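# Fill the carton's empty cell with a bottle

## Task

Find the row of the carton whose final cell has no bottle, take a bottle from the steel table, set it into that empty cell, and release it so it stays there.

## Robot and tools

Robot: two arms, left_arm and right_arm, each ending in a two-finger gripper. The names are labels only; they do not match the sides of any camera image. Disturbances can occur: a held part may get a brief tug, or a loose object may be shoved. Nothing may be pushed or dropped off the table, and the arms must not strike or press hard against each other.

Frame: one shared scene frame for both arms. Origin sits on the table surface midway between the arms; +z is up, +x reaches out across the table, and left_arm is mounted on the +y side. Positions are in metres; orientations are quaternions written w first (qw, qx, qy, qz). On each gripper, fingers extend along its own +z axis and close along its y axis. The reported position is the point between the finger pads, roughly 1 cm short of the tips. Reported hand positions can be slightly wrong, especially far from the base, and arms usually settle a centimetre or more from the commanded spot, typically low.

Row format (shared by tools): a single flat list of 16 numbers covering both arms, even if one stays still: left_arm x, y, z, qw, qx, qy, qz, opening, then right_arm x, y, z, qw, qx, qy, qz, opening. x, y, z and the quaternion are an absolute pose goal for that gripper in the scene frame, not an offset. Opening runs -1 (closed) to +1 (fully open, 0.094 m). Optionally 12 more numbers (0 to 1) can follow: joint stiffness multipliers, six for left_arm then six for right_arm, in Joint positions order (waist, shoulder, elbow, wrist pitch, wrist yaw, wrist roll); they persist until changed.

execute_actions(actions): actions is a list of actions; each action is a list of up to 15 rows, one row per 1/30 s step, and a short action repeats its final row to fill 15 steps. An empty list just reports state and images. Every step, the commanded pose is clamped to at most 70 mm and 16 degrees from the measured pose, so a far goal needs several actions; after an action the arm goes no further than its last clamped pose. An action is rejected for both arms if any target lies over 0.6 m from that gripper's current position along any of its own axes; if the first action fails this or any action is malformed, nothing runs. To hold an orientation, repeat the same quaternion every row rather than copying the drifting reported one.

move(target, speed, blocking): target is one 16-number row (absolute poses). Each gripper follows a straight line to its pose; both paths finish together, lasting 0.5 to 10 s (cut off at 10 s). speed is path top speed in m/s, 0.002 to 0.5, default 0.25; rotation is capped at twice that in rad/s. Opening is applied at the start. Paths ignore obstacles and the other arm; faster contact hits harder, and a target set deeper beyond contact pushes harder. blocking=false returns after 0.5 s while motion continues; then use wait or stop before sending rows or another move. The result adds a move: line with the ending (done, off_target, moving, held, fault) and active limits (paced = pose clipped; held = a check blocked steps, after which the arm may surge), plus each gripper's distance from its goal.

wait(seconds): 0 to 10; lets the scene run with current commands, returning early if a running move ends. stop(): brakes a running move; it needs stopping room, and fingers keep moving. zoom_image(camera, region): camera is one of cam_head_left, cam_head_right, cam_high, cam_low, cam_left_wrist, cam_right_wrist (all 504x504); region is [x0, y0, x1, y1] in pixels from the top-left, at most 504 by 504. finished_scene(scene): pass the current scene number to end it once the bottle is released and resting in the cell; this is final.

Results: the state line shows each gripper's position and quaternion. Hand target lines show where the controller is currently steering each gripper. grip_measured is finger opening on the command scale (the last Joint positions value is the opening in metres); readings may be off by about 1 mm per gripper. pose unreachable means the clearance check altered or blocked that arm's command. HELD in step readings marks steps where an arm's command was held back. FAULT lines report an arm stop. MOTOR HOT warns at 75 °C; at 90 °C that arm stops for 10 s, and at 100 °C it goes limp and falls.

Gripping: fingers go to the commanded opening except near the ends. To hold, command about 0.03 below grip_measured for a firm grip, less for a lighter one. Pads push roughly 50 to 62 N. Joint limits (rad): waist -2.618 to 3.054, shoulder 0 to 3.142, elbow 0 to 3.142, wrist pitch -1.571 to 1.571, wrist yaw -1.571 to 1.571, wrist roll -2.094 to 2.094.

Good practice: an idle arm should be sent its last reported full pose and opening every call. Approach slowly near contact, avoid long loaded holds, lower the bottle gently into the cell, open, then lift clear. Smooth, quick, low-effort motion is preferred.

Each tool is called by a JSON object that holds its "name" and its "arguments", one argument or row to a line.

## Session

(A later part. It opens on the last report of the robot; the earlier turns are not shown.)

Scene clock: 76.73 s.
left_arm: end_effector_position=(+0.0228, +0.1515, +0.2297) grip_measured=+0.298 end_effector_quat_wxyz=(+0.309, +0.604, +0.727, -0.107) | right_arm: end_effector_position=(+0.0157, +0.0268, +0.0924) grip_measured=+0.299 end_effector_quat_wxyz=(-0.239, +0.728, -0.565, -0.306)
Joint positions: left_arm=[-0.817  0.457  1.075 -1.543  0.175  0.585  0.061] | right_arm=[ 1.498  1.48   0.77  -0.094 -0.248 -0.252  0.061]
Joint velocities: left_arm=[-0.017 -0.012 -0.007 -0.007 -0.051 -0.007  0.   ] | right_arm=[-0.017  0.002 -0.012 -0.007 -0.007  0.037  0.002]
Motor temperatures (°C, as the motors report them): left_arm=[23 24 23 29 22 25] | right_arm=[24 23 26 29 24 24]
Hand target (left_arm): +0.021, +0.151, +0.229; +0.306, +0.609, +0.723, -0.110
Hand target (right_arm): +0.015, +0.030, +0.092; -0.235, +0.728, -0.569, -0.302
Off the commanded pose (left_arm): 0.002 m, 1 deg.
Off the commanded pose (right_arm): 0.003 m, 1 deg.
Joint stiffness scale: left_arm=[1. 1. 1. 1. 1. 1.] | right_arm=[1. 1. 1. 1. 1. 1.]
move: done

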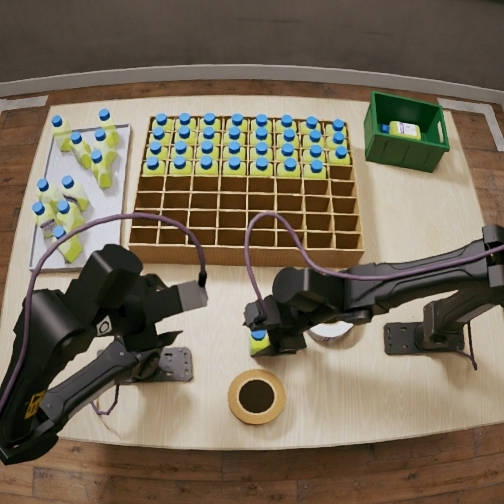

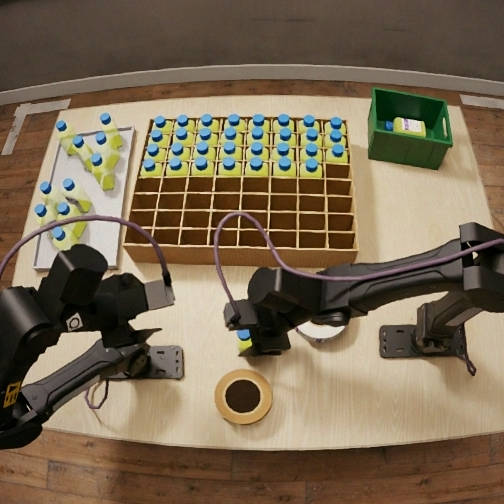

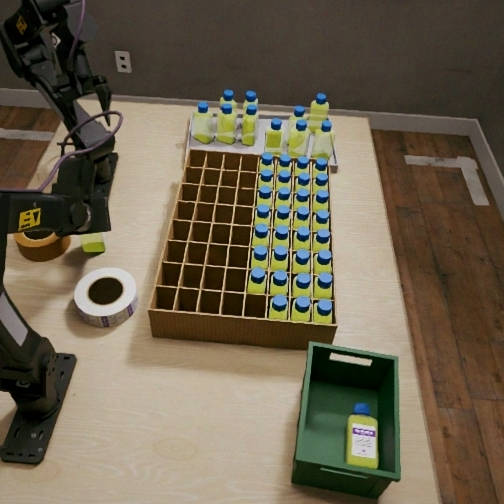

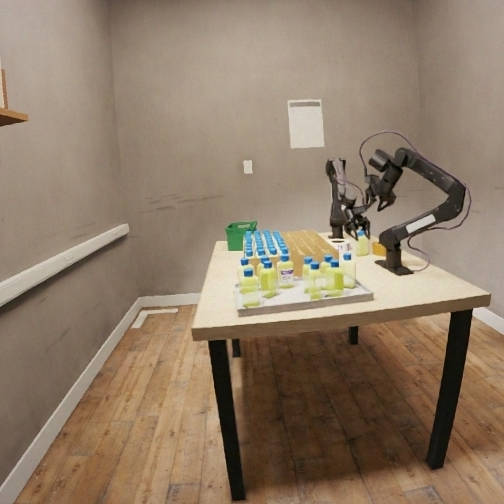

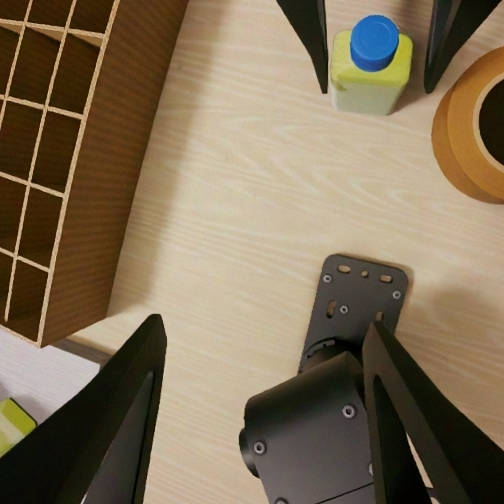

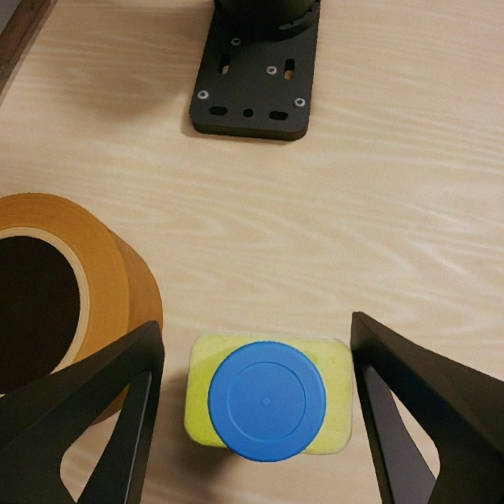

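{"name": "execute_actions", "arguments": {
  "actions": [
    [[0.0206, 0.1513, 0.2289, 0.306, 0.609, 0.723, -0.110, 0.3, 0.015, 0.030, 0.087, 0.2356, -0.7280, 0.5688, 0.3016, 0.3]],
    [[0.0206, 0.1513, 0.2289, 0.306, 0.609, 0.723, -0.110, 0.3, 0.015, 0.030, 0.087, 0.2356, -0.7280, 0.5688, 0.3016, -0.43]],
    [[0.0206, 0.1513, 0.2289, 0.306, 0.609, 0.723, -0.110, 0.3, 0.015, 0.030, 0.087, 0.2356, -0.7280, 0.5688, 0.3016, -0.43]]
  ]
}}

Scene clock: 79.37 s.
left_arm: end_effector_position=(+0.0228, +0.1515, +0.2297) grip_measured=+0.298 end_effector_quat_wxyz=(+0.309, +0.604, +0.727, -0.107) | right_arm: end_effector_position=(+0.0165, +0.0268, +0.0873) grip_measured=+0.034 end_effector_quat_wxyz=(-0.236, +0.728, -0.569, -0.302)
Joint positions: left_arm=[-0.817  0.457  1.075 -1.543  0.175  0.585  0.061] | right_arm=[ 1.498  1.494  0.77  -0.092 -0.243 -0.25   0.049]
Joint velocities: left_arm=[-0.007 -0.007  0.007  0.022 -0.066 -0.081 -0.   ] | right_arm=[ 0.007  0.002  0.002 -0.007  0.022 -0.051  0.   ]
Motor temperatures (°C, as the motors report them): left_arm=[23 24 23 29 22 25] | right_arm=[24 23 26 29 24 24]
Hand target (left_arm): +0.021, +0.151, +0.229; +0.306, +0.609, +0.723, -0.110
Hand target (right_arm): +0.015, +0.030, +0.087; -0.236, +0.728, -0.569, -0.302
Off the commanded pose (left_arm): 0.002 m, 1 deg.
Off the commanded pose (right_arm): 0.004 m, 0 deg.
Joint stiffness scale: left_arm=[1. 1. 1. 1. 1. 1.] | right_arm=[1. 1. 1. 1. 1. 1.]
Step readings (end_effector_position; steps 1 to 15: 1st action; 16 to 30: 2nd action; 31 to 45: 3rd action):
0: left_arm (+0.0228, +0.1515, +0.2297) | right_arm (+0.0159, +0.0269, +0.0924)
1: left_arm (+0.0228, +0.1515, +0.2297) | right_arm (+0.0159, +0.0268, +0.0920)
2: left_arm (+0.0228, +0.1515, +0.2297) | right_arm (+0.0160, +0.0269, +0.0913)
4: left_arm (+0.0228, +0.1515, +0.2297) | right_arm (+0.0160, +0.0267, +0.0891)
8: left_arm (+0.0228, +0.1515, +0.2297) | right_arm (+0.0161, +0.0266, +0.0873)
15: left_arm (+0.0228, +0.1515, +0.2297) | right_arm (+0.0161, +0.0266, +0.0873)
16: left_arm (+0.0228, +0.1515, +0.2297) | right_arm (+0.0165, +0.0267, +0.0873)
17: left_arm (+0.0228, +0.1515, +0.2297) | right_arm (+0.0164, +0.0267, +0.0873)
19: left_arm (+0.0228, +0.1515, +0.2297) | right_arm (+0.0164, +0.0268, +0.0873)
23: left_arm (+0.0228, +0.1515, +0.2297) | right_arm (+0.0165, +0.0268, +0.0873)
30: left_arm (+0.0228, +0.1515, +0.2297) | right_arm (+0.0165, +0.0268, +0.0873)
31: left_arm (+0.0228, +0.1515, +0.2297) | right_arm (+0.0165, +0.0268, +0.0873)
32: left_arm (+0.0228, +0.1515, +0.2297) | right_arm (+0.0165, +0.0268, +0.0873)
34: left_arm (+0.0228, +0.1515, +0.2297) | right_arm (+0.0165, +0.0268, +0.0873)
38: left_arm (+0.0228, +0.1515, +0.2297) | right_arm (+0.0165, +0.0268, +0.0873)
45: end_effector_position above

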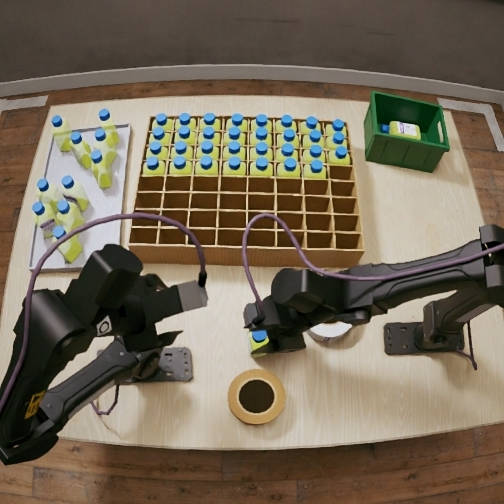

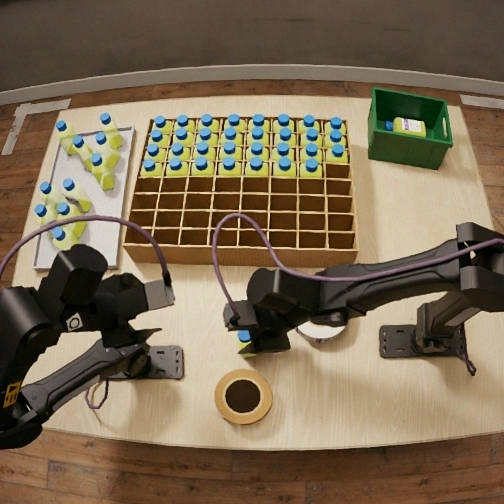

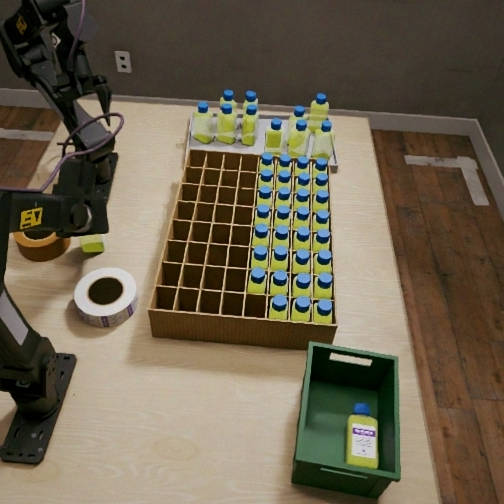

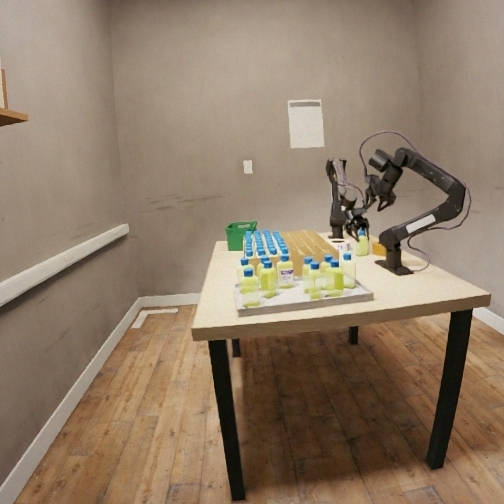

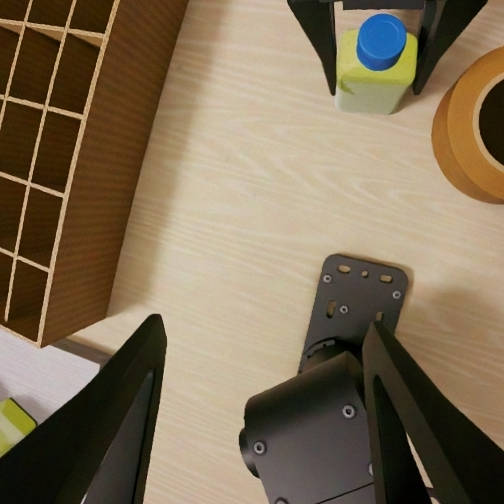

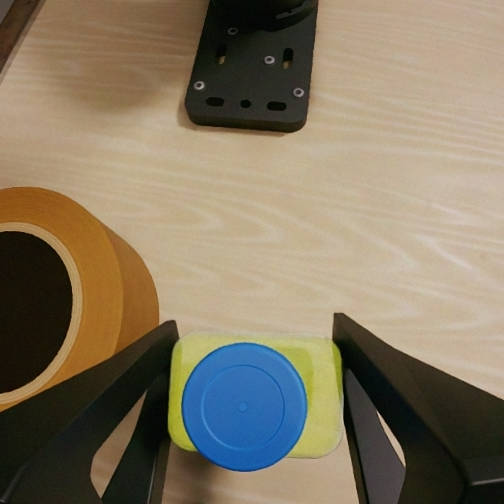

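{"name": "execute_actions", "arguments": {
  "actions": [
    [[0.0206, 0.1513, 0.2289, 0.306, 0.609, 0.723, -0.110, 0.3, 0.015, 0.030, 0.087, 0.2356, -0.7280, 0.5688, 0.3016, 0.2]],
    [[0.0206, 0.1513, 0.2289, 0.306, 0.609, 0.723, -0.110, 0.3, 0.018, 0.017, 0.094, 0.2356, -0.7280, 0.5688, 0.3016, 0.2]],
    [[0.0206, 0.1513, 0.2289, 0.306, 0.609, 0.723, -0.110, 0.3, 0.018, 0.017, 0.094, 0.2356, -0.7280, 0.5688, 0.3016, 0.2]]
  ]
}}

Scene clock: 82.67 s.
left_arm: end_effector_position=(+0.0228, +0.1515, +0.2297) grip_measured=+0.298 end_effector_quat_wxyz=(+0.309, +0.604, +0.727, -0.107) | right_arm: end_effector_position=(+0.0163, +0.0250, +0.0952) grip_measured=+0.198 end_effector_quat_wxyz=(-0.241, +0.727, -0.567, -0.305)
Joint positions: left_arm=[-0.817  0.457  1.075 -1.543  0.175  0.585  0.061] | right_arm=[ 1.498  1.466  0.77  -0.107 -0.243 -0.25   0.056]
Joint velocities: left_arm=[-0.007 -0.022 -0.012 -0.007  0.007  0.007  0.   ] | right_arm=[ 0.002  0.007  0.022  0.007 -0.051 -0.022 -0.001]
Motor temperatures (°C, as the motors report them): left_arm=[23 24 23 29 22 25] | right_arm=[24 23 26 29 24 24]
Hand target (left_arm): +0.021, +0.151, +0.229; +0.306, +0.609, +0.723, -0.110
Hand target (right_arm): +0.018, +0.017, +0.094; -0.236, +0.728, -0.569, -0.302
Off the commanded pose (left_arm): 0.002 m, 1 deg.
Off the commanded pose (right_arm): 0.008 m, 1 deg.
Joint stiffness scale: left_arm=[1. 1. 1. 1. 1. 1.] | right_arm=[1. 1. 1. 1. 1. 1.]
Step readings (end_effector_position; steps 1 to 15: 1st action; 16 to 30: 2nd action; 31 to 45: 3rd action):
0: left_arm (+0.0228, +0.1515, +0.2297) | right_arm (+0.0165, +0.0268, +0.0873)
1: left_arm (+0.0228, +0.1515, +0.2297) | right_arm (+0.0165, +0.0268, +0.0873)
2: left_arm (+0.0228, +0.1515, +0.2297) | right_arm (+0.0165, +0.0268, +0.0873)
4: left_arm (+0.0228, +0.1515, +0.2297) | right_arm (+0.0165, +0.0268, +0.0873)
8: left_arm (+0.0228, +0.1515, +0.2297) | right_arm (+0.0165, +0.0268, +0.0873)
15: left_arm (+0.0228, +0.1515, +0.2297) | right_arm (+0.0165, +0.0268, +0.0873)
16: left_arm (+0.0228, +0.1515, +0.2297) | right_arm (+0.0164, +0.0264, +0.0879)
17: left_arm (+0.0228, +0.1515, +0.2297) | right_arm (+0.0163, +0.0257, +0.0889)
19: left_arm (+0.0228, +0.1515, +0.2297) | right_arm (+0.0163, +0.0255, +0.0925)
23: left_arm (+0.0228, +0.1515, +0.2297) | right_arm (+0.0163, +0.0257, +0.0959)
30: left_arm (+0.0228, +0.1515, +0.2297) | right_arm (+0.0163, +0.0250, +0.0952)
31: left_arm (+0.0228, +0.1515, +0.2297) | right_arm (+0.0163, +0.0250, +0.0952)
32: left_arm (+0.0228, +0.1515, +0.2297) | right_arm (+0.0163, +0.0250, +0.0952)
34: left_arm (+0.0228, +0.1515, +0.2297) | right_arm (+0.0163, +0.0250, +0.0952)
38: left_arm (+0.0228, +0.1515, +0.2297) | right_arm (+0.0163, +0.0250, +0.0952)
45: end_effector_position above

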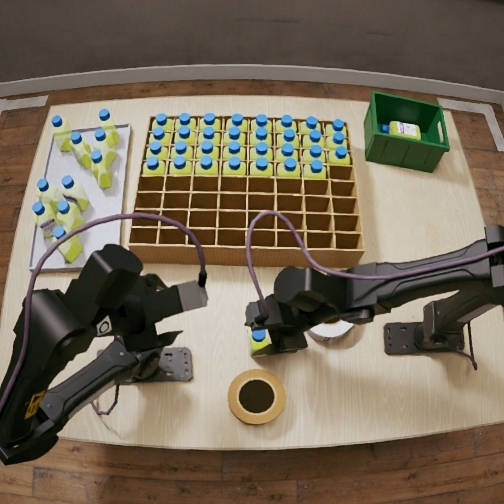

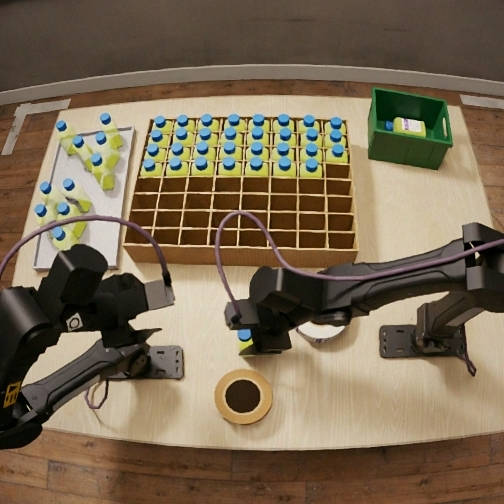

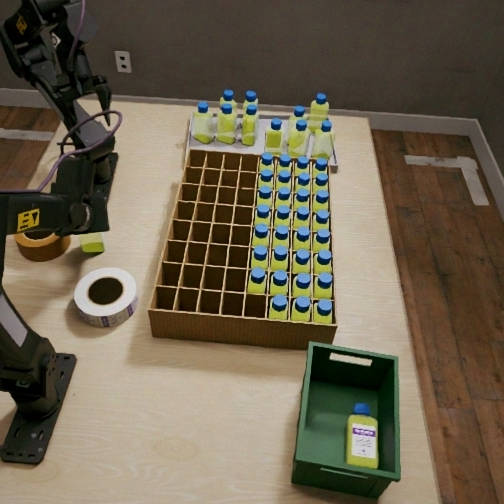

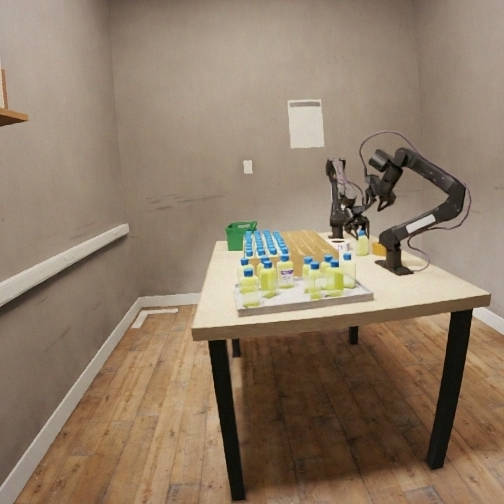

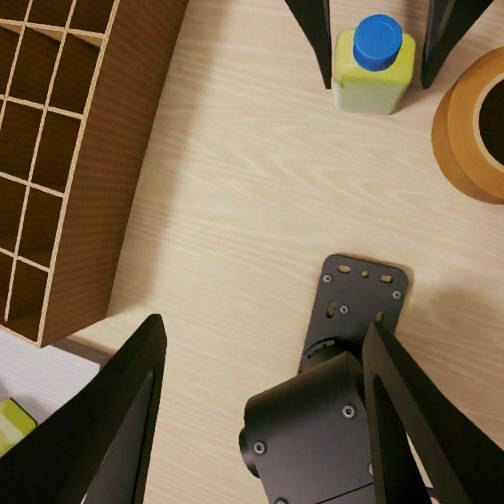

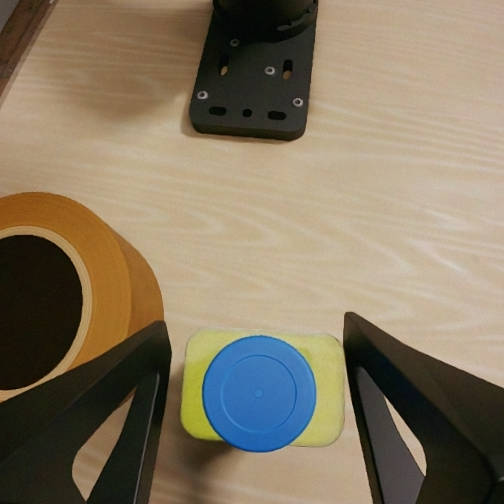

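{"name": "execute_actions", "arguments": {
  "actions": [
    [[0.0206, 0.1513, 0.2289, 0.306, 0.609, 0.723, -0.110, 0.3, 0.018, 0.017, 0.094, 0.2356, -0.7280, 0.5688, 0.3016, -0.43]],
    [[0.0206, 0.1513, 0.2289, 0.306, 0.609, 0.723, -0.110, 0.3, 0.018, 0.017, 0.094, 0.2356, -0.7280, 0.5688, 0.3016, -0.43]]
  ]
}}

Scene clock: 84.17 s.
left_arm: end_effector_position=(+0.0228, +0.1515, +0.2297) grip_measured=+0.298 end_effector_quat_wxyz=(+0.309, +0.604, +0.727, -0.107) | right_arm: end_effector_position=(+0.0163, +0.0248, +0.0951) grip_measured=+0.011 end_effector_quat_wxyz=(-0.240, +0.727, -0.566, -0.305)
Joint positions: left_arm=[-0.817  0.457  1.075 -1.543  0.175  0.585  0.061] | right_arm=[ 1.498  1.466  0.77  -0.107 -0.244 -0.251  0.047]
Joint velocities: left_arm=[-0.012 -0.007 -0.007  0.037 -0.037  0.051 -0.   ] | right_arm=[-0.002 -0.007 -0.012  0.066  0.081 -0.007  0.   ]
Motor temperatures (°C, as the motors report them): left_arm=[23 24 23 29 22 25] | right_arm=[24 23 26 29 24 24]
Hand target (left_arm): +0.021, +0.151, +0.229; +0.306, +0.609, +0.723, -0.110
Hand target (right_arm): +0.018, +0.017, +0.094; -0.236, +0.728, -0.569, -0.302
Off the commanded pose (left_arm): 0.002 m, 1 deg.
Off the commanded pose (right_arm): 0.008 m, 1 deg.
Joint stiffness scale: left_arm=[1. 1. 1. 1. 1. 1.] | right_arm=[1. 1. 1. 1. 1. 1.]
Step readings (end_effector_position; steps 1 to 15: 1st action; 16 to 30: 2nd action):
0: left_arm (+0.0228, +0.1515, +0.2297) | right_arm (+0.0163, +0.0250, +0.0952)
1: left_arm (+0.0228, +0.1515, +0.2297) | right_arm (+0.0164, +0.0250, +0.0951)
2: left_arm (+0.0228, +0.1515, +0.2297) | right_arm (+0.0163, +0.0248, +0.0950)
4: left_arm (+0.0228, +0.1515, +0.2297) | right_arm (+0.0163, +0.0248, +0.0951)
8: left_arm (+0.0228, +0.1515, +0.2297) | right_arm (+0.0163, +0.0248, +0.0951)
15: left_arm (+0.0228, +0.1515, +0.2297) | right_arm (+0.0163, +0.0248, +0.0951)
16: left_arm (+0.0228, +0.1515, +0.2297) | right_arm (+0.0163, +0.0248, +0.0951)
17: left_arm (+0.0228, +0.1515, +0.2297) | right_arm (+0.0163, +0.0248, +0.0951)
19: left_arm (+0.0228, +0.1515, +0.2297) | right_arm (+0.0163, +0.0248, +0.0951)
23: left_arm (+0.0228, +0.1515, +0.2297) | right_arm (+0.0163, +0.0248, +0.0951)
30: end_effector_position above

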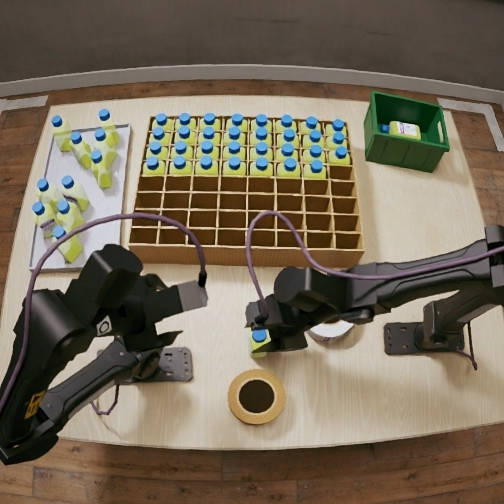

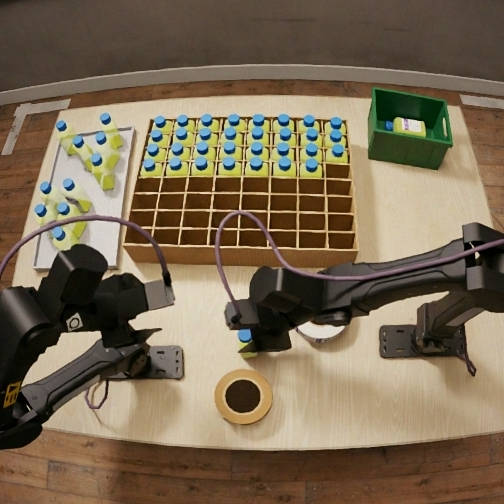

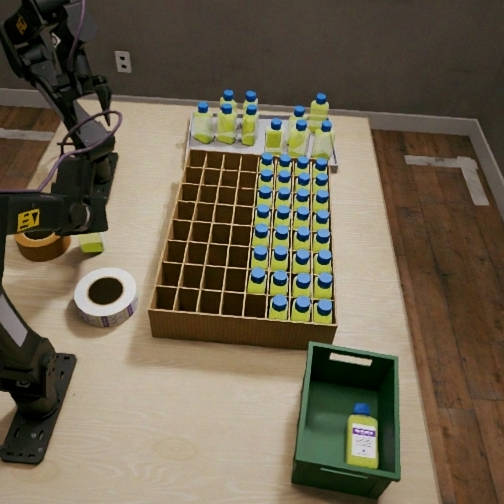

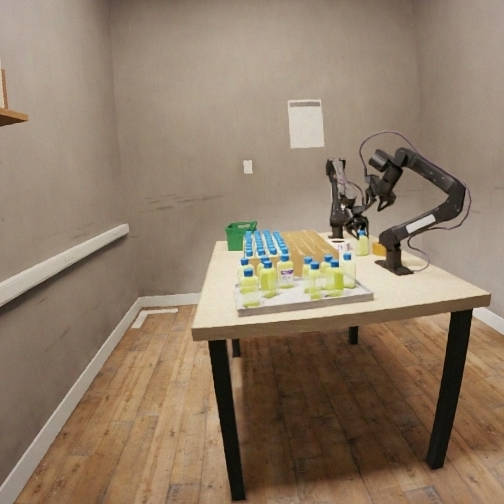

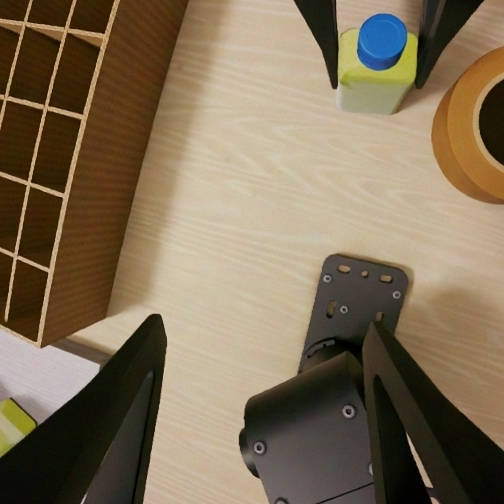

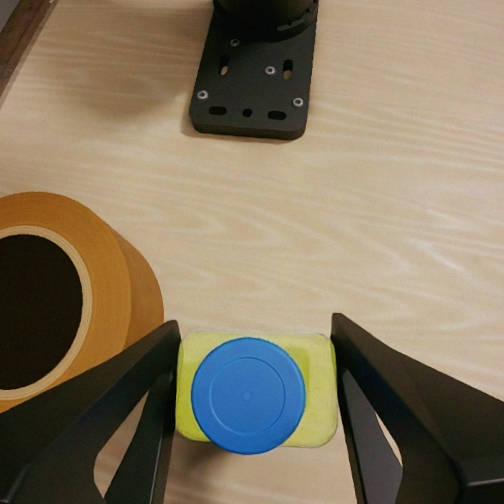

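{"name": "execute_actions", "arguments": {
  "actions": [
    [[0.0206, 0.1513, 0.2289, 0.306, 0.609, 0.723, -0.110, 0.3, 0.018, 0.017, 0.094, 0.2356, -0.7280, 0.5688, 0.3016, 0.2]],
    [[0.0206, 0.1513, 0.2289, 0.306, 0.609, 0.723, -0.110, 0.3, 0.018, 0.017, 0.102, 0.2356, -0.7280, 0.5688, 0.3016, 0.2]],
    [[0.0206, 0.1513, 0.2289, 0.306, 0.609, 0.723, -0.110, 0.3, 0.018, 0.017, 0.102, 0.2356, -0.7280, 0.5688, 0.3016, 0.2]],
    [[0.0206, 0.1513, 0.2289, 0.306, 0.609, 0.723, -0.110, 0.3, 0.018, 0.017, 0.102, 0.2356, -0.7280, 0.5688, 0.3016, -0.43]],
    [[0.0206, 0.1513, 0.2289, 0.306, 0.609, 0.723, -0.110, 0.3, 0.018, 0.017, 0.102, 0.2356, -0.7280, 0.5688, 0.3016, -0.43]]
  ]
}}

Scene clock: 87.60 s.
left_arm: end_effector_position=(+0.0228, +0.1515, +0.2297) grip_measured=+0.298 end_effector_quat_wxyz=(+0.309, +0.604, +0.727, -0.107) | right_arm: end_effector_position=(+0.0161, +0.0194, +0.0945) grip_measured=+0.021 end_effector_quat_wxyz=(-0.233, +0.729, -0.570, -0.300)
Joint positions: left_arm=[-0.817  0.457  1.075 -1.543  0.175  0.585  0.061] | right_arm=[ 1.496  1.453  0.77  -0.14  -0.245 -0.252  0.048]
Joint velocities: left_arm=[-0.002  0.002  0.022  0.007  0.022  0.066  0.001] | right_arm=[ 0.012  0.012 -0.012  0.066 -0.125 -0.022  0.   ]
Motor temperatures (°C, as the motors report them): left_arm=[23 24 23 29 22 25] | right_arm=[24 24 26 29 24 24]
Hand target (left_arm): +0.021, +0.151, +0.229; +0.306, +0.609, +0.723, -0.110
Hand target (right_arm): +0.018, +0.017, +0.102; -0.236, +0.728, -0.569, -0.302
Off the commanded pose (left_arm): 0.002 m, 1 deg.
Off the commanded pose (right_arm): 0.008 m, 0 deg.
Joint stiffness scale: left_arm=[1. 1. 1. 1. 1. 1.] | right_arm=[1. 1. 1. 1. 1. 1.]
Step readings (end_effector_position; steps 1 to 15: 1st action; 16 to 30: 2nd action; 31 to 45: 3rd action; 46 to 60: 4th action; 61 to 75: 5th action):
0: left_arm (+0.0228, +0.1515, +0.2297) | right_arm (+0.0163, +0.0248, +0.0951)
1: left_arm (+0.0228, +0.1515, +0.2297) | right_arm (+0.0163, +0.0248, +0.0951)
2: left_arm (+0.0228, +0.1515, +0.2297) | right_arm (+0.0163, +0.0248, +0.0951)
4: left_arm (+0.0228, +0.1515, +0.2297) | right_arm (+0.0163, +0.0247, +0.0949)
8: left_arm (+0.0228, +0.1515, +0.2297) | right_arm (+0.0163, +0.0247, +0.0949)
15: left_arm (+0.0228, +0.1515, +0.2297) | right_arm (+0.0163, +0.0247, +0.0949)
16: left_arm (+0.0228, +0.1515, +0.2297) | right_arm (+0.0162, +0.0241, +0.0947)
17: left_arm (+0.0228, +0.1515, +0.2297) | right_arm (+0.0161, +0.0229, +0.0947)
19: left_arm (+0.0228, +0.1515, +0.2297) | right_arm (+0.0159, +0.0214, +0.0950)
23: left_arm (+0.0228, +0.1515, +0.2297) | right_arm (+0.0158, +0.0203, +0.0953)
30: left_arm (+0.0228, +0.1515, +0.2297) | right_arm (+0.0158, +0.0199, +0.0949)
31: left_arm (+0.0228, +0.1515, +0.2297) | right_arm (+0.0157, +0.0198, +0.0948)
32: left_arm (+0.0228, +0.1515, +0.2297) | right_arm (+0.0157, +0.0198, +0.0948)
34: left_arm (+0.0228, +0.1515, +0.2297) | right_arm (+0.0157, +0.0197, +0.0948)
38: left_arm (+0.0228, +0.1515, +0.2297) | right_arm (+0.0157, +0.0197, +0.0947)
45: left_arm (+0.0228, +0.1515, +0.2297) | right_arm (+0.0157, +0.0197, +0.0947)
46: left_arm (+0.0228, +0.1515, +0.2297) | right_arm (+0.0160, +0.0197, +0.0947)
47: left_arm (+0.0228, +0.1515, +0.2297) | right_arm (+0.0159, +0.0195, +0.0945)
49: left_arm (+0.0228, +0.1515, +0.2297) | right_arm (+0.0161, +0.0194, +0.0945)
53: left_arm (+0.0228, +0.1515, +0.2297) | right_arm (+0.0161, +0.0194, +0.0945)
60: left_arm (+0.0228, +0.1515, +0.2297) | right_arm (+0.0161, +0.0194, +0.0945)
61: left_arm (+0.0228, +0.1515, +0.2297) | right_arm (+0.0161, +0.0194, +0.0945)
62: left_arm (+0.0228, +0.1515, +0.2297) | right_arm (+0.0161, +0.0194, +0.0945)
64: left_arm (+0.0228, +0.1515, +0.2297) | right_arm (+0.0161, +0.0194, +0.0945)
68: left_arm (+0.0228, +0.1515, +0.2297) | right_arm (+0.0161, +0.0194, +0.0945)
75: end_effector_position above

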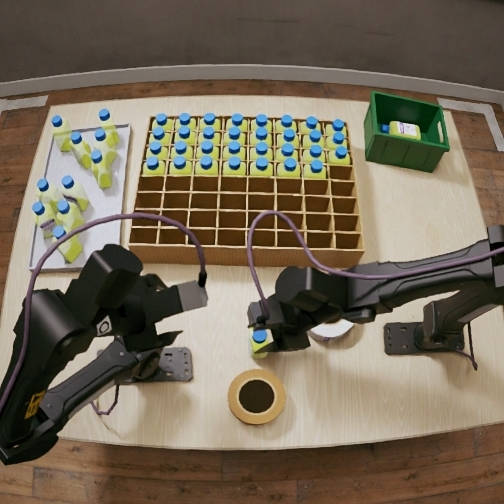

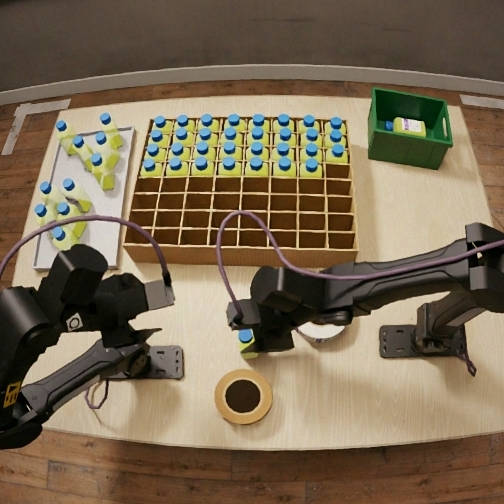

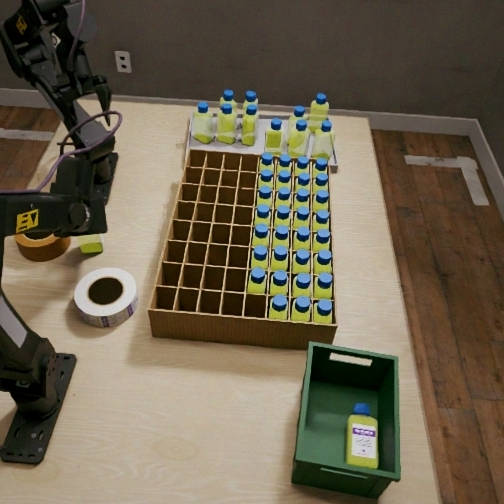

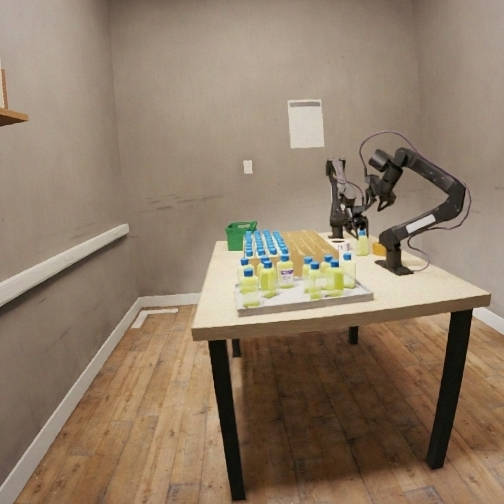

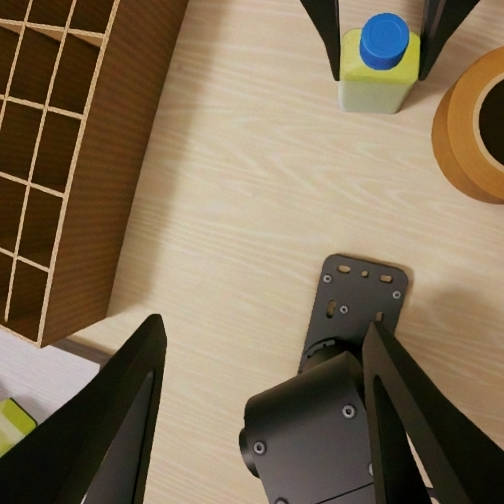

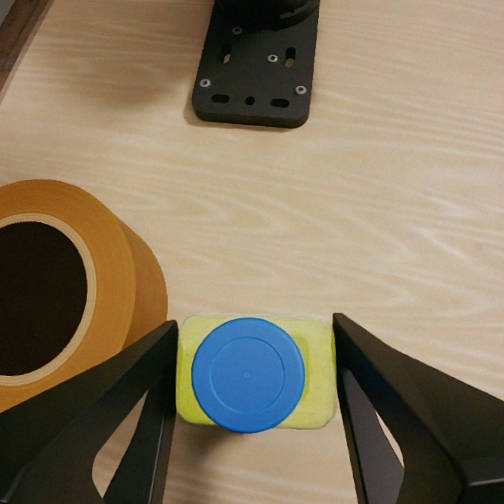

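{"name": "execute_actions", "arguments": {
  "actions": [
    [[0.0206, 0.1513, 0.2289, 0.306, 0.609, 0.723, -0.110, 0.3, 0.016, 0.0194, 0.0945, 0.2356, -0.7280, 0.5688, 0.3016, 0.2]],
    [[0.0206, 0.1513, 0.2289, 0.306, 0.609, 0.723, -0.110, 0.3, 0.0165, 0.013, 0.103, 0.2356, -0.7280, 0.5688, 0.3016, 0.2]],
    [[0.0206, 0.1513, 0.2289, 0.306, 0.609, 0.723, -0.110, 0.3, 0.0165, 0.013, 0.103, 0.2356, -0.7280, 0.5688, 0.3016, 0.2]],
    [[0.0206, 0.1513, 0.2289, 0.306, 0.609, 0.723, -0.110, 0.3, 0.0165, 0.013, 0.103, 0.2356, -0.7280, 0.5688, 0.3016, -0.43]],
    [[0.0206, 0.1513, 0.2289, 0.306, 0.609, 0.723, -0.110, 0.3, 0.0165, 0.013, 0.103, 0.2356, -0.7280, 0.5688, 0.3016, -0.43]]
  ]
}}

Scene clock: 91.60 s.
left_arm: end_effector_position=(+0.0228, +0.1515, +0.2297) grip_measured=+0.298 end_effector_quat_wxyz=(+0.309, +0.604, +0.727, -0.107) | right_arm: end_effector_position=(+0.0160, +0.0176, +0.0995) grip_measured=-0.015 end_effector_quat_wxyz=(-0.236, +0.728, -0.569, -0.302)
Joint positions: left_arm=[-0.817  0.457  1.075 -1.543  0.175  0.585  0.061] | right_arm=[ 1.496  1.433  0.77  -0.153 -0.245 -0.252  0.046]
Joint velocities: left_arm=[ 0.017 -0.007 -0.002  0.066  0.022 -0.007 -0.001] | right_arm=[-0.012 -0.002 -0.007 -0.051 -0.007  0.007  0.001]
Motor temperatures (°C, as the motors report them): left_arm=[23 24 23 29 22 25] | right_arm=[24 24 26 29 24 24]
Hand target (left_arm): +0.021, +0.151, +0.229; +0.306, +0.609, +0.723, -0.110
Hand target (right_arm): +0.016, +0.013, +0.103; -0.236, +0.728, -0.569, -0.302
Off the commanded pose (left_arm): 0.002 m, 1 deg.
Off the commanded pose (right_arm): 0.006 m, 0 deg.
Joint stiffness scale: left_arm=[1. 1. 1. 1. 1. 1.] | right_arm=[1. 1. 1. 1. 1. 1.]
Step readings (end_effector_position; steps 1 to 15: 1st action; 16 to 30: 2nd action; 31 to 45: 3rd action; 46 to 60: 4th action; 61 to 75: 5th action):
0: left_arm (+0.0228, +0.1515, +0.2297) | right_arm (+0.0161, +0.0194, +0.0945)
1: left_arm (+0.0228, +0.1515, +0.2297) | right_arm (+0.0161, +0.0196, +0.0947)
2: left_arm (+0.0228, +0.1515, +0.2297) | right_arm (+0.0161, +0.0196, +0.0947)
4: left_arm (+0.0228, +0.1515, +0.2297) | right_arm (+0.0161, +0.0196, +0.0947)
8: left_arm (+0.0228, +0.1515, +0.2297) | right_arm (+0.0161, +0.0196, +0.0947)
15: left_arm (+0.0228, +0.1515, +0.2297) | right_arm (+0.0161, +0.0196, +0.0947)
16: left_arm (+0.0228, +0.1515, +0.2297) | right_arm (+0.0161, +0.0194, +0.0950)
17: left_arm (+0.0228, +0.1515, +0.2297) | right_arm (+0.0160, +0.0188, +0.0957)
19: left_arm (+0.0228, +0.1515, +0.2297) | right_arm (+0.0160, +0.0185, +0.0982)
23: left_arm (+0.0228, +0.1515, +0.2297) | right_arm (+0.0160, +0.0185, +0.1005)
30: left_arm (+0.0228, +0.1515, +0.2297) | right_arm (+0.0159, +0.0179, +0.0999)
31: left_arm (+0.0228, +0.1515, +0.2297) | right_arm (+0.0159, +0.0179, +0.0999)
32: left_arm (+0.0228, +0.1515, +0.2297) | right_arm (+0.0159, +0.0179, +0.0998)
34: left_arm (+0.0228, +0.1515, +0.2297) | right_arm (+0.0159, +0.0179, +0.0998)
38: left_arm (+0.0228, +0.1515, +0.2297) | right_arm (+0.0159, +0.0179, +0.0998)
45: left_arm (+0.0228, +0.1515, +0.2297) | right_arm (+0.0159, +0.0179, +0.0998)
46: left_arm (+0.0228, +0.1515, +0.2297) | right_arm (+0.0161, +0.0179, +0.0998)
47: left_arm (+0.0228, +0.1515, +0.2297) | right_arm (+0.0160, +0.0177, +0.0996)
49: left_arm (+0.0228, +0.1515, +0.2297) | right_arm (+0.0160, +0.0176, +0.0995)
53: left_arm (+0.0228, +0.1515, +0.2297) | right_arm (+0.0160, +0.0176, +0.0995)
60: left_arm (+0.0228, +0.1515, +0.2297) | right_arm (+0.0160, +0.0176, +0.0995)
61: left_arm (+0.0228, +0.1515, +0.2297) | right_arm (+0.0160, +0.0176, +0.0995)
62: left_arm (+0.0228, +0.1515, +0.2297) | right_arm (+0.0160, +0.0176, +0.0995)
64: left_arm (+0.0228, +0.1515, +0.2297) | right_arm (+0.0160, +0.0176, +0.0995)
68: left_arm (+0.0228, +0.1515, +0.2297) | right_arm (+0.0160, +0.0176, +0.0995)
75: end_effector_position above

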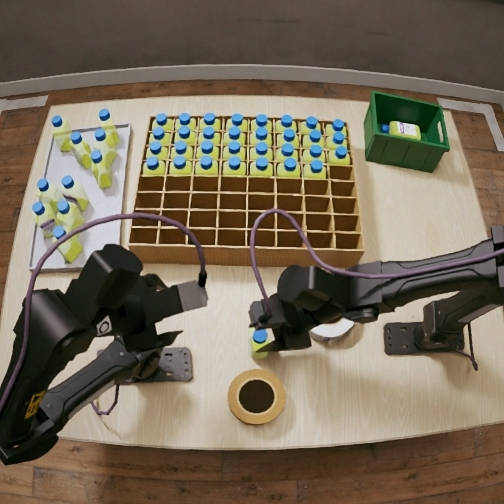

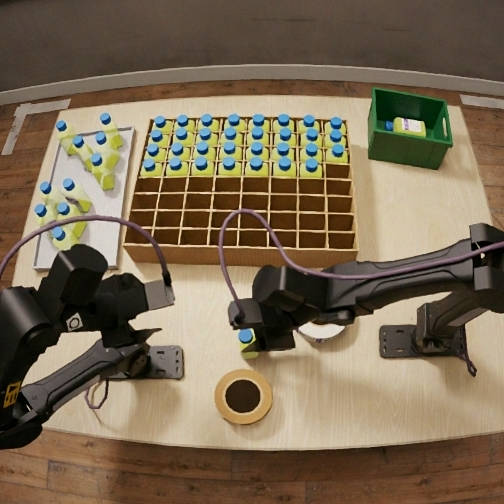

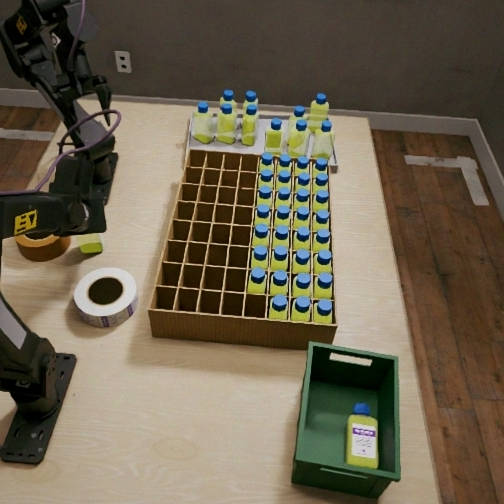

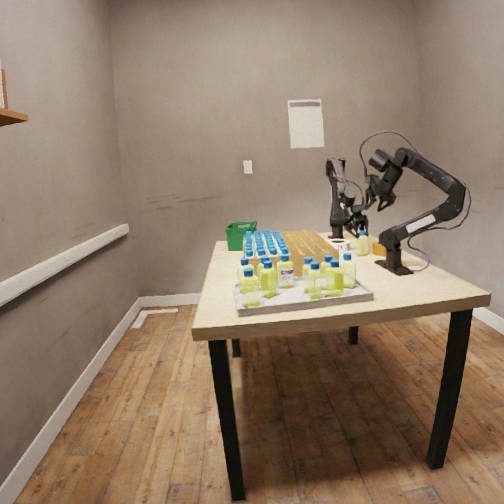

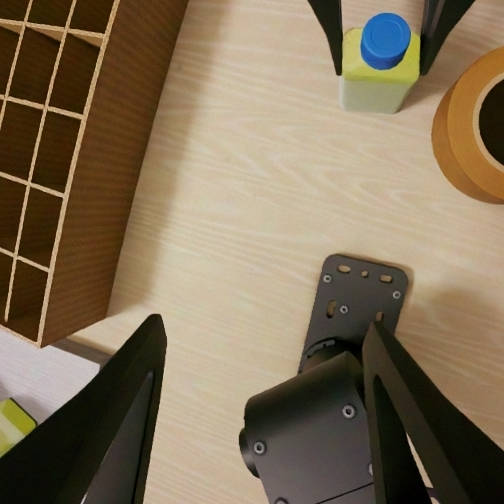

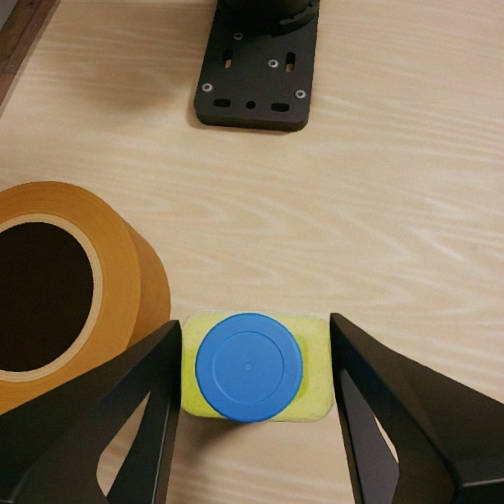

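{"name": "execute_actions", "arguments": {
  "actions": [
    [[0.0206, 0.1513, 0.2289, 0.306, 0.609, 0.723, -0.110, 0.3, 0.016, 0.0176, 0.0995, 0.2356, -0.7280, 0.5688, 0.3016, 0.2]],
    [[0.0206, 0.1513, 0.2289, 0.306, 0.609, 0.723, -0.110, 0.3, 0.0165, 0.009, 0.112, 0.2356, -0.7280, 0.5688, 0.3016, 0.2]],
    [[0.0206, 0.1513, 0.2289, 0.306, 0.609, 0.723, -0.110, 0.3, 0.0165, 0.009, 0.112, 0.2356, -0.7280, 0.5688, 0.3016, 0.2]],
    [[0.0206, 0.1513, 0.2289, 0.306, 0.609, 0.723, -0.110, 0.3, 0.0165, 0.009, 0.112, 0.2356, -0.7280, 0.5688, 0.3016, -0.43]],
    [[0.0206, 0.1513, 0.2289, 0.306, 0.609, 0.723, -0.110, 0.3, 0.0165, 0.009, 0.112, 0.2356, -0.7280, 0.5688, 0.3016, -0.43]]
  ]
}}

Scene clock: 95.20 s.
left_arm: end_effector_position=(+0.0228, +0.1515, +0.2297) grip_measured=+0.298 end_effector_quat_wxyz=(+0.309, +0.604, +0.727, -0.107) | right_arm: end_effector_position=(+0.0152, +0.0164, +0.1182) grip_measured=-0.427 end_effector_quat_wxyz=(-0.249, +0.724, -0.562, -0.313)
Joint positions: left_arm=[-0.817  0.457  1.075 -1.543  0.175  0.585  0.061] | right_arm=[ 1.496  1.381  0.78  -0.177 -0.25  -0.252  0.027]
Joint velocities: left_arm=[-0.012  0.002  0.007  0.007  0.022  0.051 -0.001] | right_arm=[-0.002  0.002  0.002  0.037  0.066  0.007  0.001]
Motor temperatures (°C, as the motors report them): left_arm=[23 24 23 29 22 25] | right_arm=[24 24 26 29 24 24]
Hand target (left_arm): +0.021, +0.151, +0.229; +0.306, +0.609, +0.723, -0.110
Hand target (right_arm): +0.016, +0.009, +0.112; -0.236, +0.728, -0.569, -0.302
Off the commanded pose (left_arm): 0.002 m, 1 deg.
Off the commanded pose (right_arm): 0.010 m, 2 deg.
Joint stiffness scale: left_arm=[1. 1. 1. 1. 1. 1.] | right_arm=[1. 1. 1. 1. 1. 1.]
Step readings (end_effector_position; steps 1 to 15: 1st action; 16 to 30: 2nd action; 31 to 45: 3rd action; 46 to 60: 4th action; 61 to 75: 5th action):
0: left_arm (+0.0228, +0.1515, +0.2297) | right_arm (+0.0160, +0.0176, +0.0995)
1: left_arm (+0.0228, +0.1515, +0.2297) | right_arm (+0.0160, +0.0176, +0.0995)
2: left_arm (+0.0228, +0.1515, +0.2297) | right_arm (+0.0160, +0.0176, +0.0995)
4: left_arm (+0.0228, +0.1515, +0.2297) | right_arm (+0.0160, +0.0176, +0.0995)
8: left_arm (+0.0228, +0.1515, +0.2297) | right_arm (+0.0160, +0.0176, +0.0995)
15: left_arm (+0.0228, +0.1515, +0.2297) | right_arm (+0.0160, +0.0176, +0.0995)
16: left_arm (+0.0228, +0.1515, +0.2297) | right_arm (+0.0159, +0.0168, +0.0998)
17: left_arm (+0.0228, +0.1515, +0.2297) | right_arm (+0.0157, +0.0152, +0.1006)
19: left_arm (+0.0228, +0.1515, +0.2297) | right_arm (+0.0155, +0.0135, +0.1036)
23: left_arm (+0.0228, +0.1515, +0.2297) | right_arm (+0.0154, +0.0123, +0.1060)
30: left_arm (+0.0228, +0.1515, +0.2297) | right_arm (+0.0152, +0.0107, +0.1045)
31: left_arm (+0.0228, +0.1515, +0.2297) | right_arm (+0.0152, +0.0106, +0.1044)
32: left_arm (+0.0228, +0.1515, +0.2297) | right_arm (+0.0152, +0.0105, +0.1044)
34: left_arm (+0.0228, +0.1515, +0.2297) | right_arm (+0.0152, +0.0104, +0.1043)
38: left_arm (+0.0228, +0.1515, +0.2297) | right_arm (+0.0152, +0.0104, +0.1043)
45: left_arm (+0.0228, +0.1515, +0.2297) | right_arm (+0.0152, +0.0104, +0.1043)
46: left_arm (+0.0228, +0.1515, +0.2297) | right_arm (+0.0154, +0.0104, +0.1042)
47: left_arm (+0.0228, +0.1515, +0.2297) | right_arm (+0.0152, +0.0116, +0.1062)
49: left_arm (+0.0228, +0.1515, +0.2297) | right_arm (+0.0153, +0.0165, +0.1179)
53: left_arm (+0.0228, +0.1515, +0.2297) | right_arm (+0.0152, +0.0164, +0.1182)
60: left_arm (+0.0228, +0.1515, +0.2297) | right_arm (+0.0152, +0.0164, +0.1182)
61: left_arm (+0.0228, +0.1515, +0.2297) | right_arm (+0.0152, +0.0164, +0.1182)
62: left_arm (+0.0228, +0.1515, +0.2297) | right_arm (+0.0152, +0.0164, +0.1182)
64: left_arm (+0.0228, +0.1515, +0.2297) | right_arm (+0.0152, +0.0164, +0.1182)
68: left_arm (+0.0228, +0.1515, +0.2297) | right_arm (+0.0152, +0.0164, +0.1182)
75: end_effector_position above

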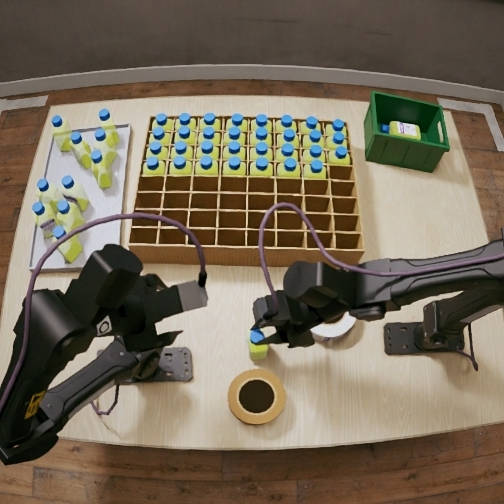

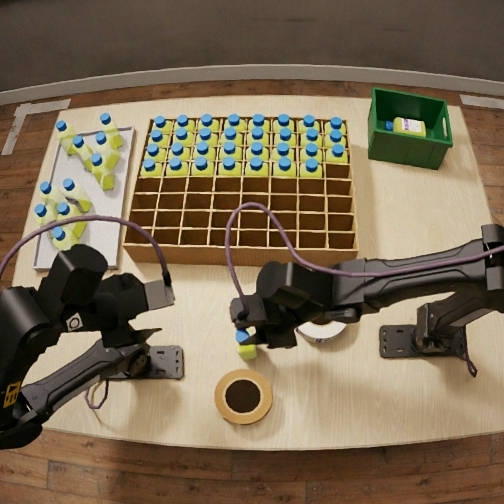

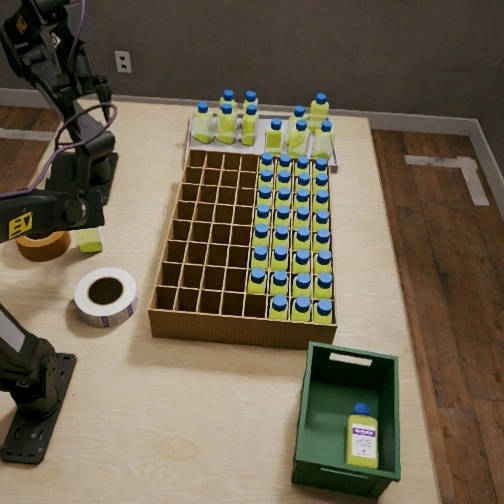

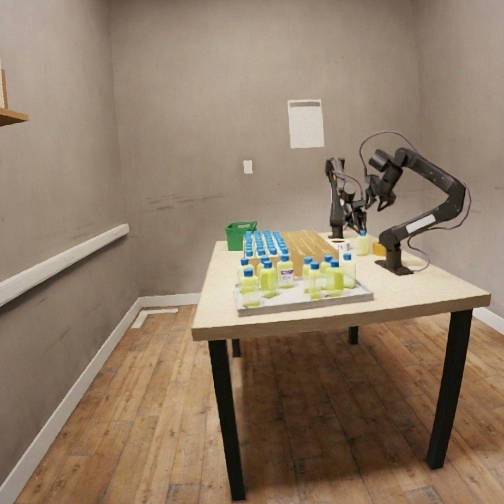

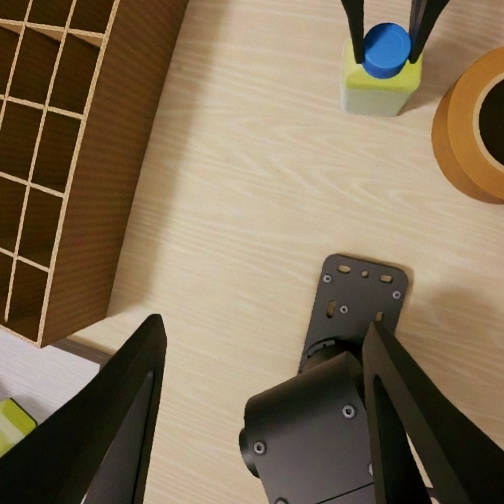

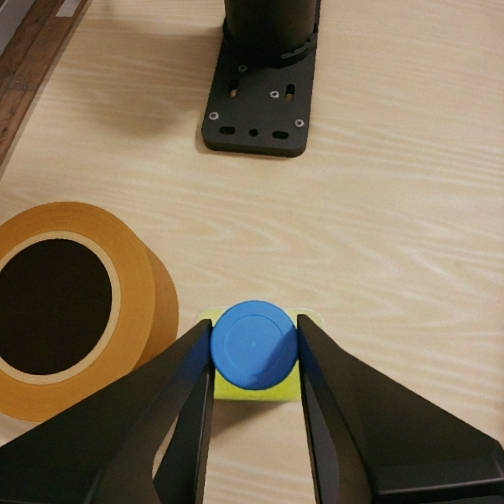

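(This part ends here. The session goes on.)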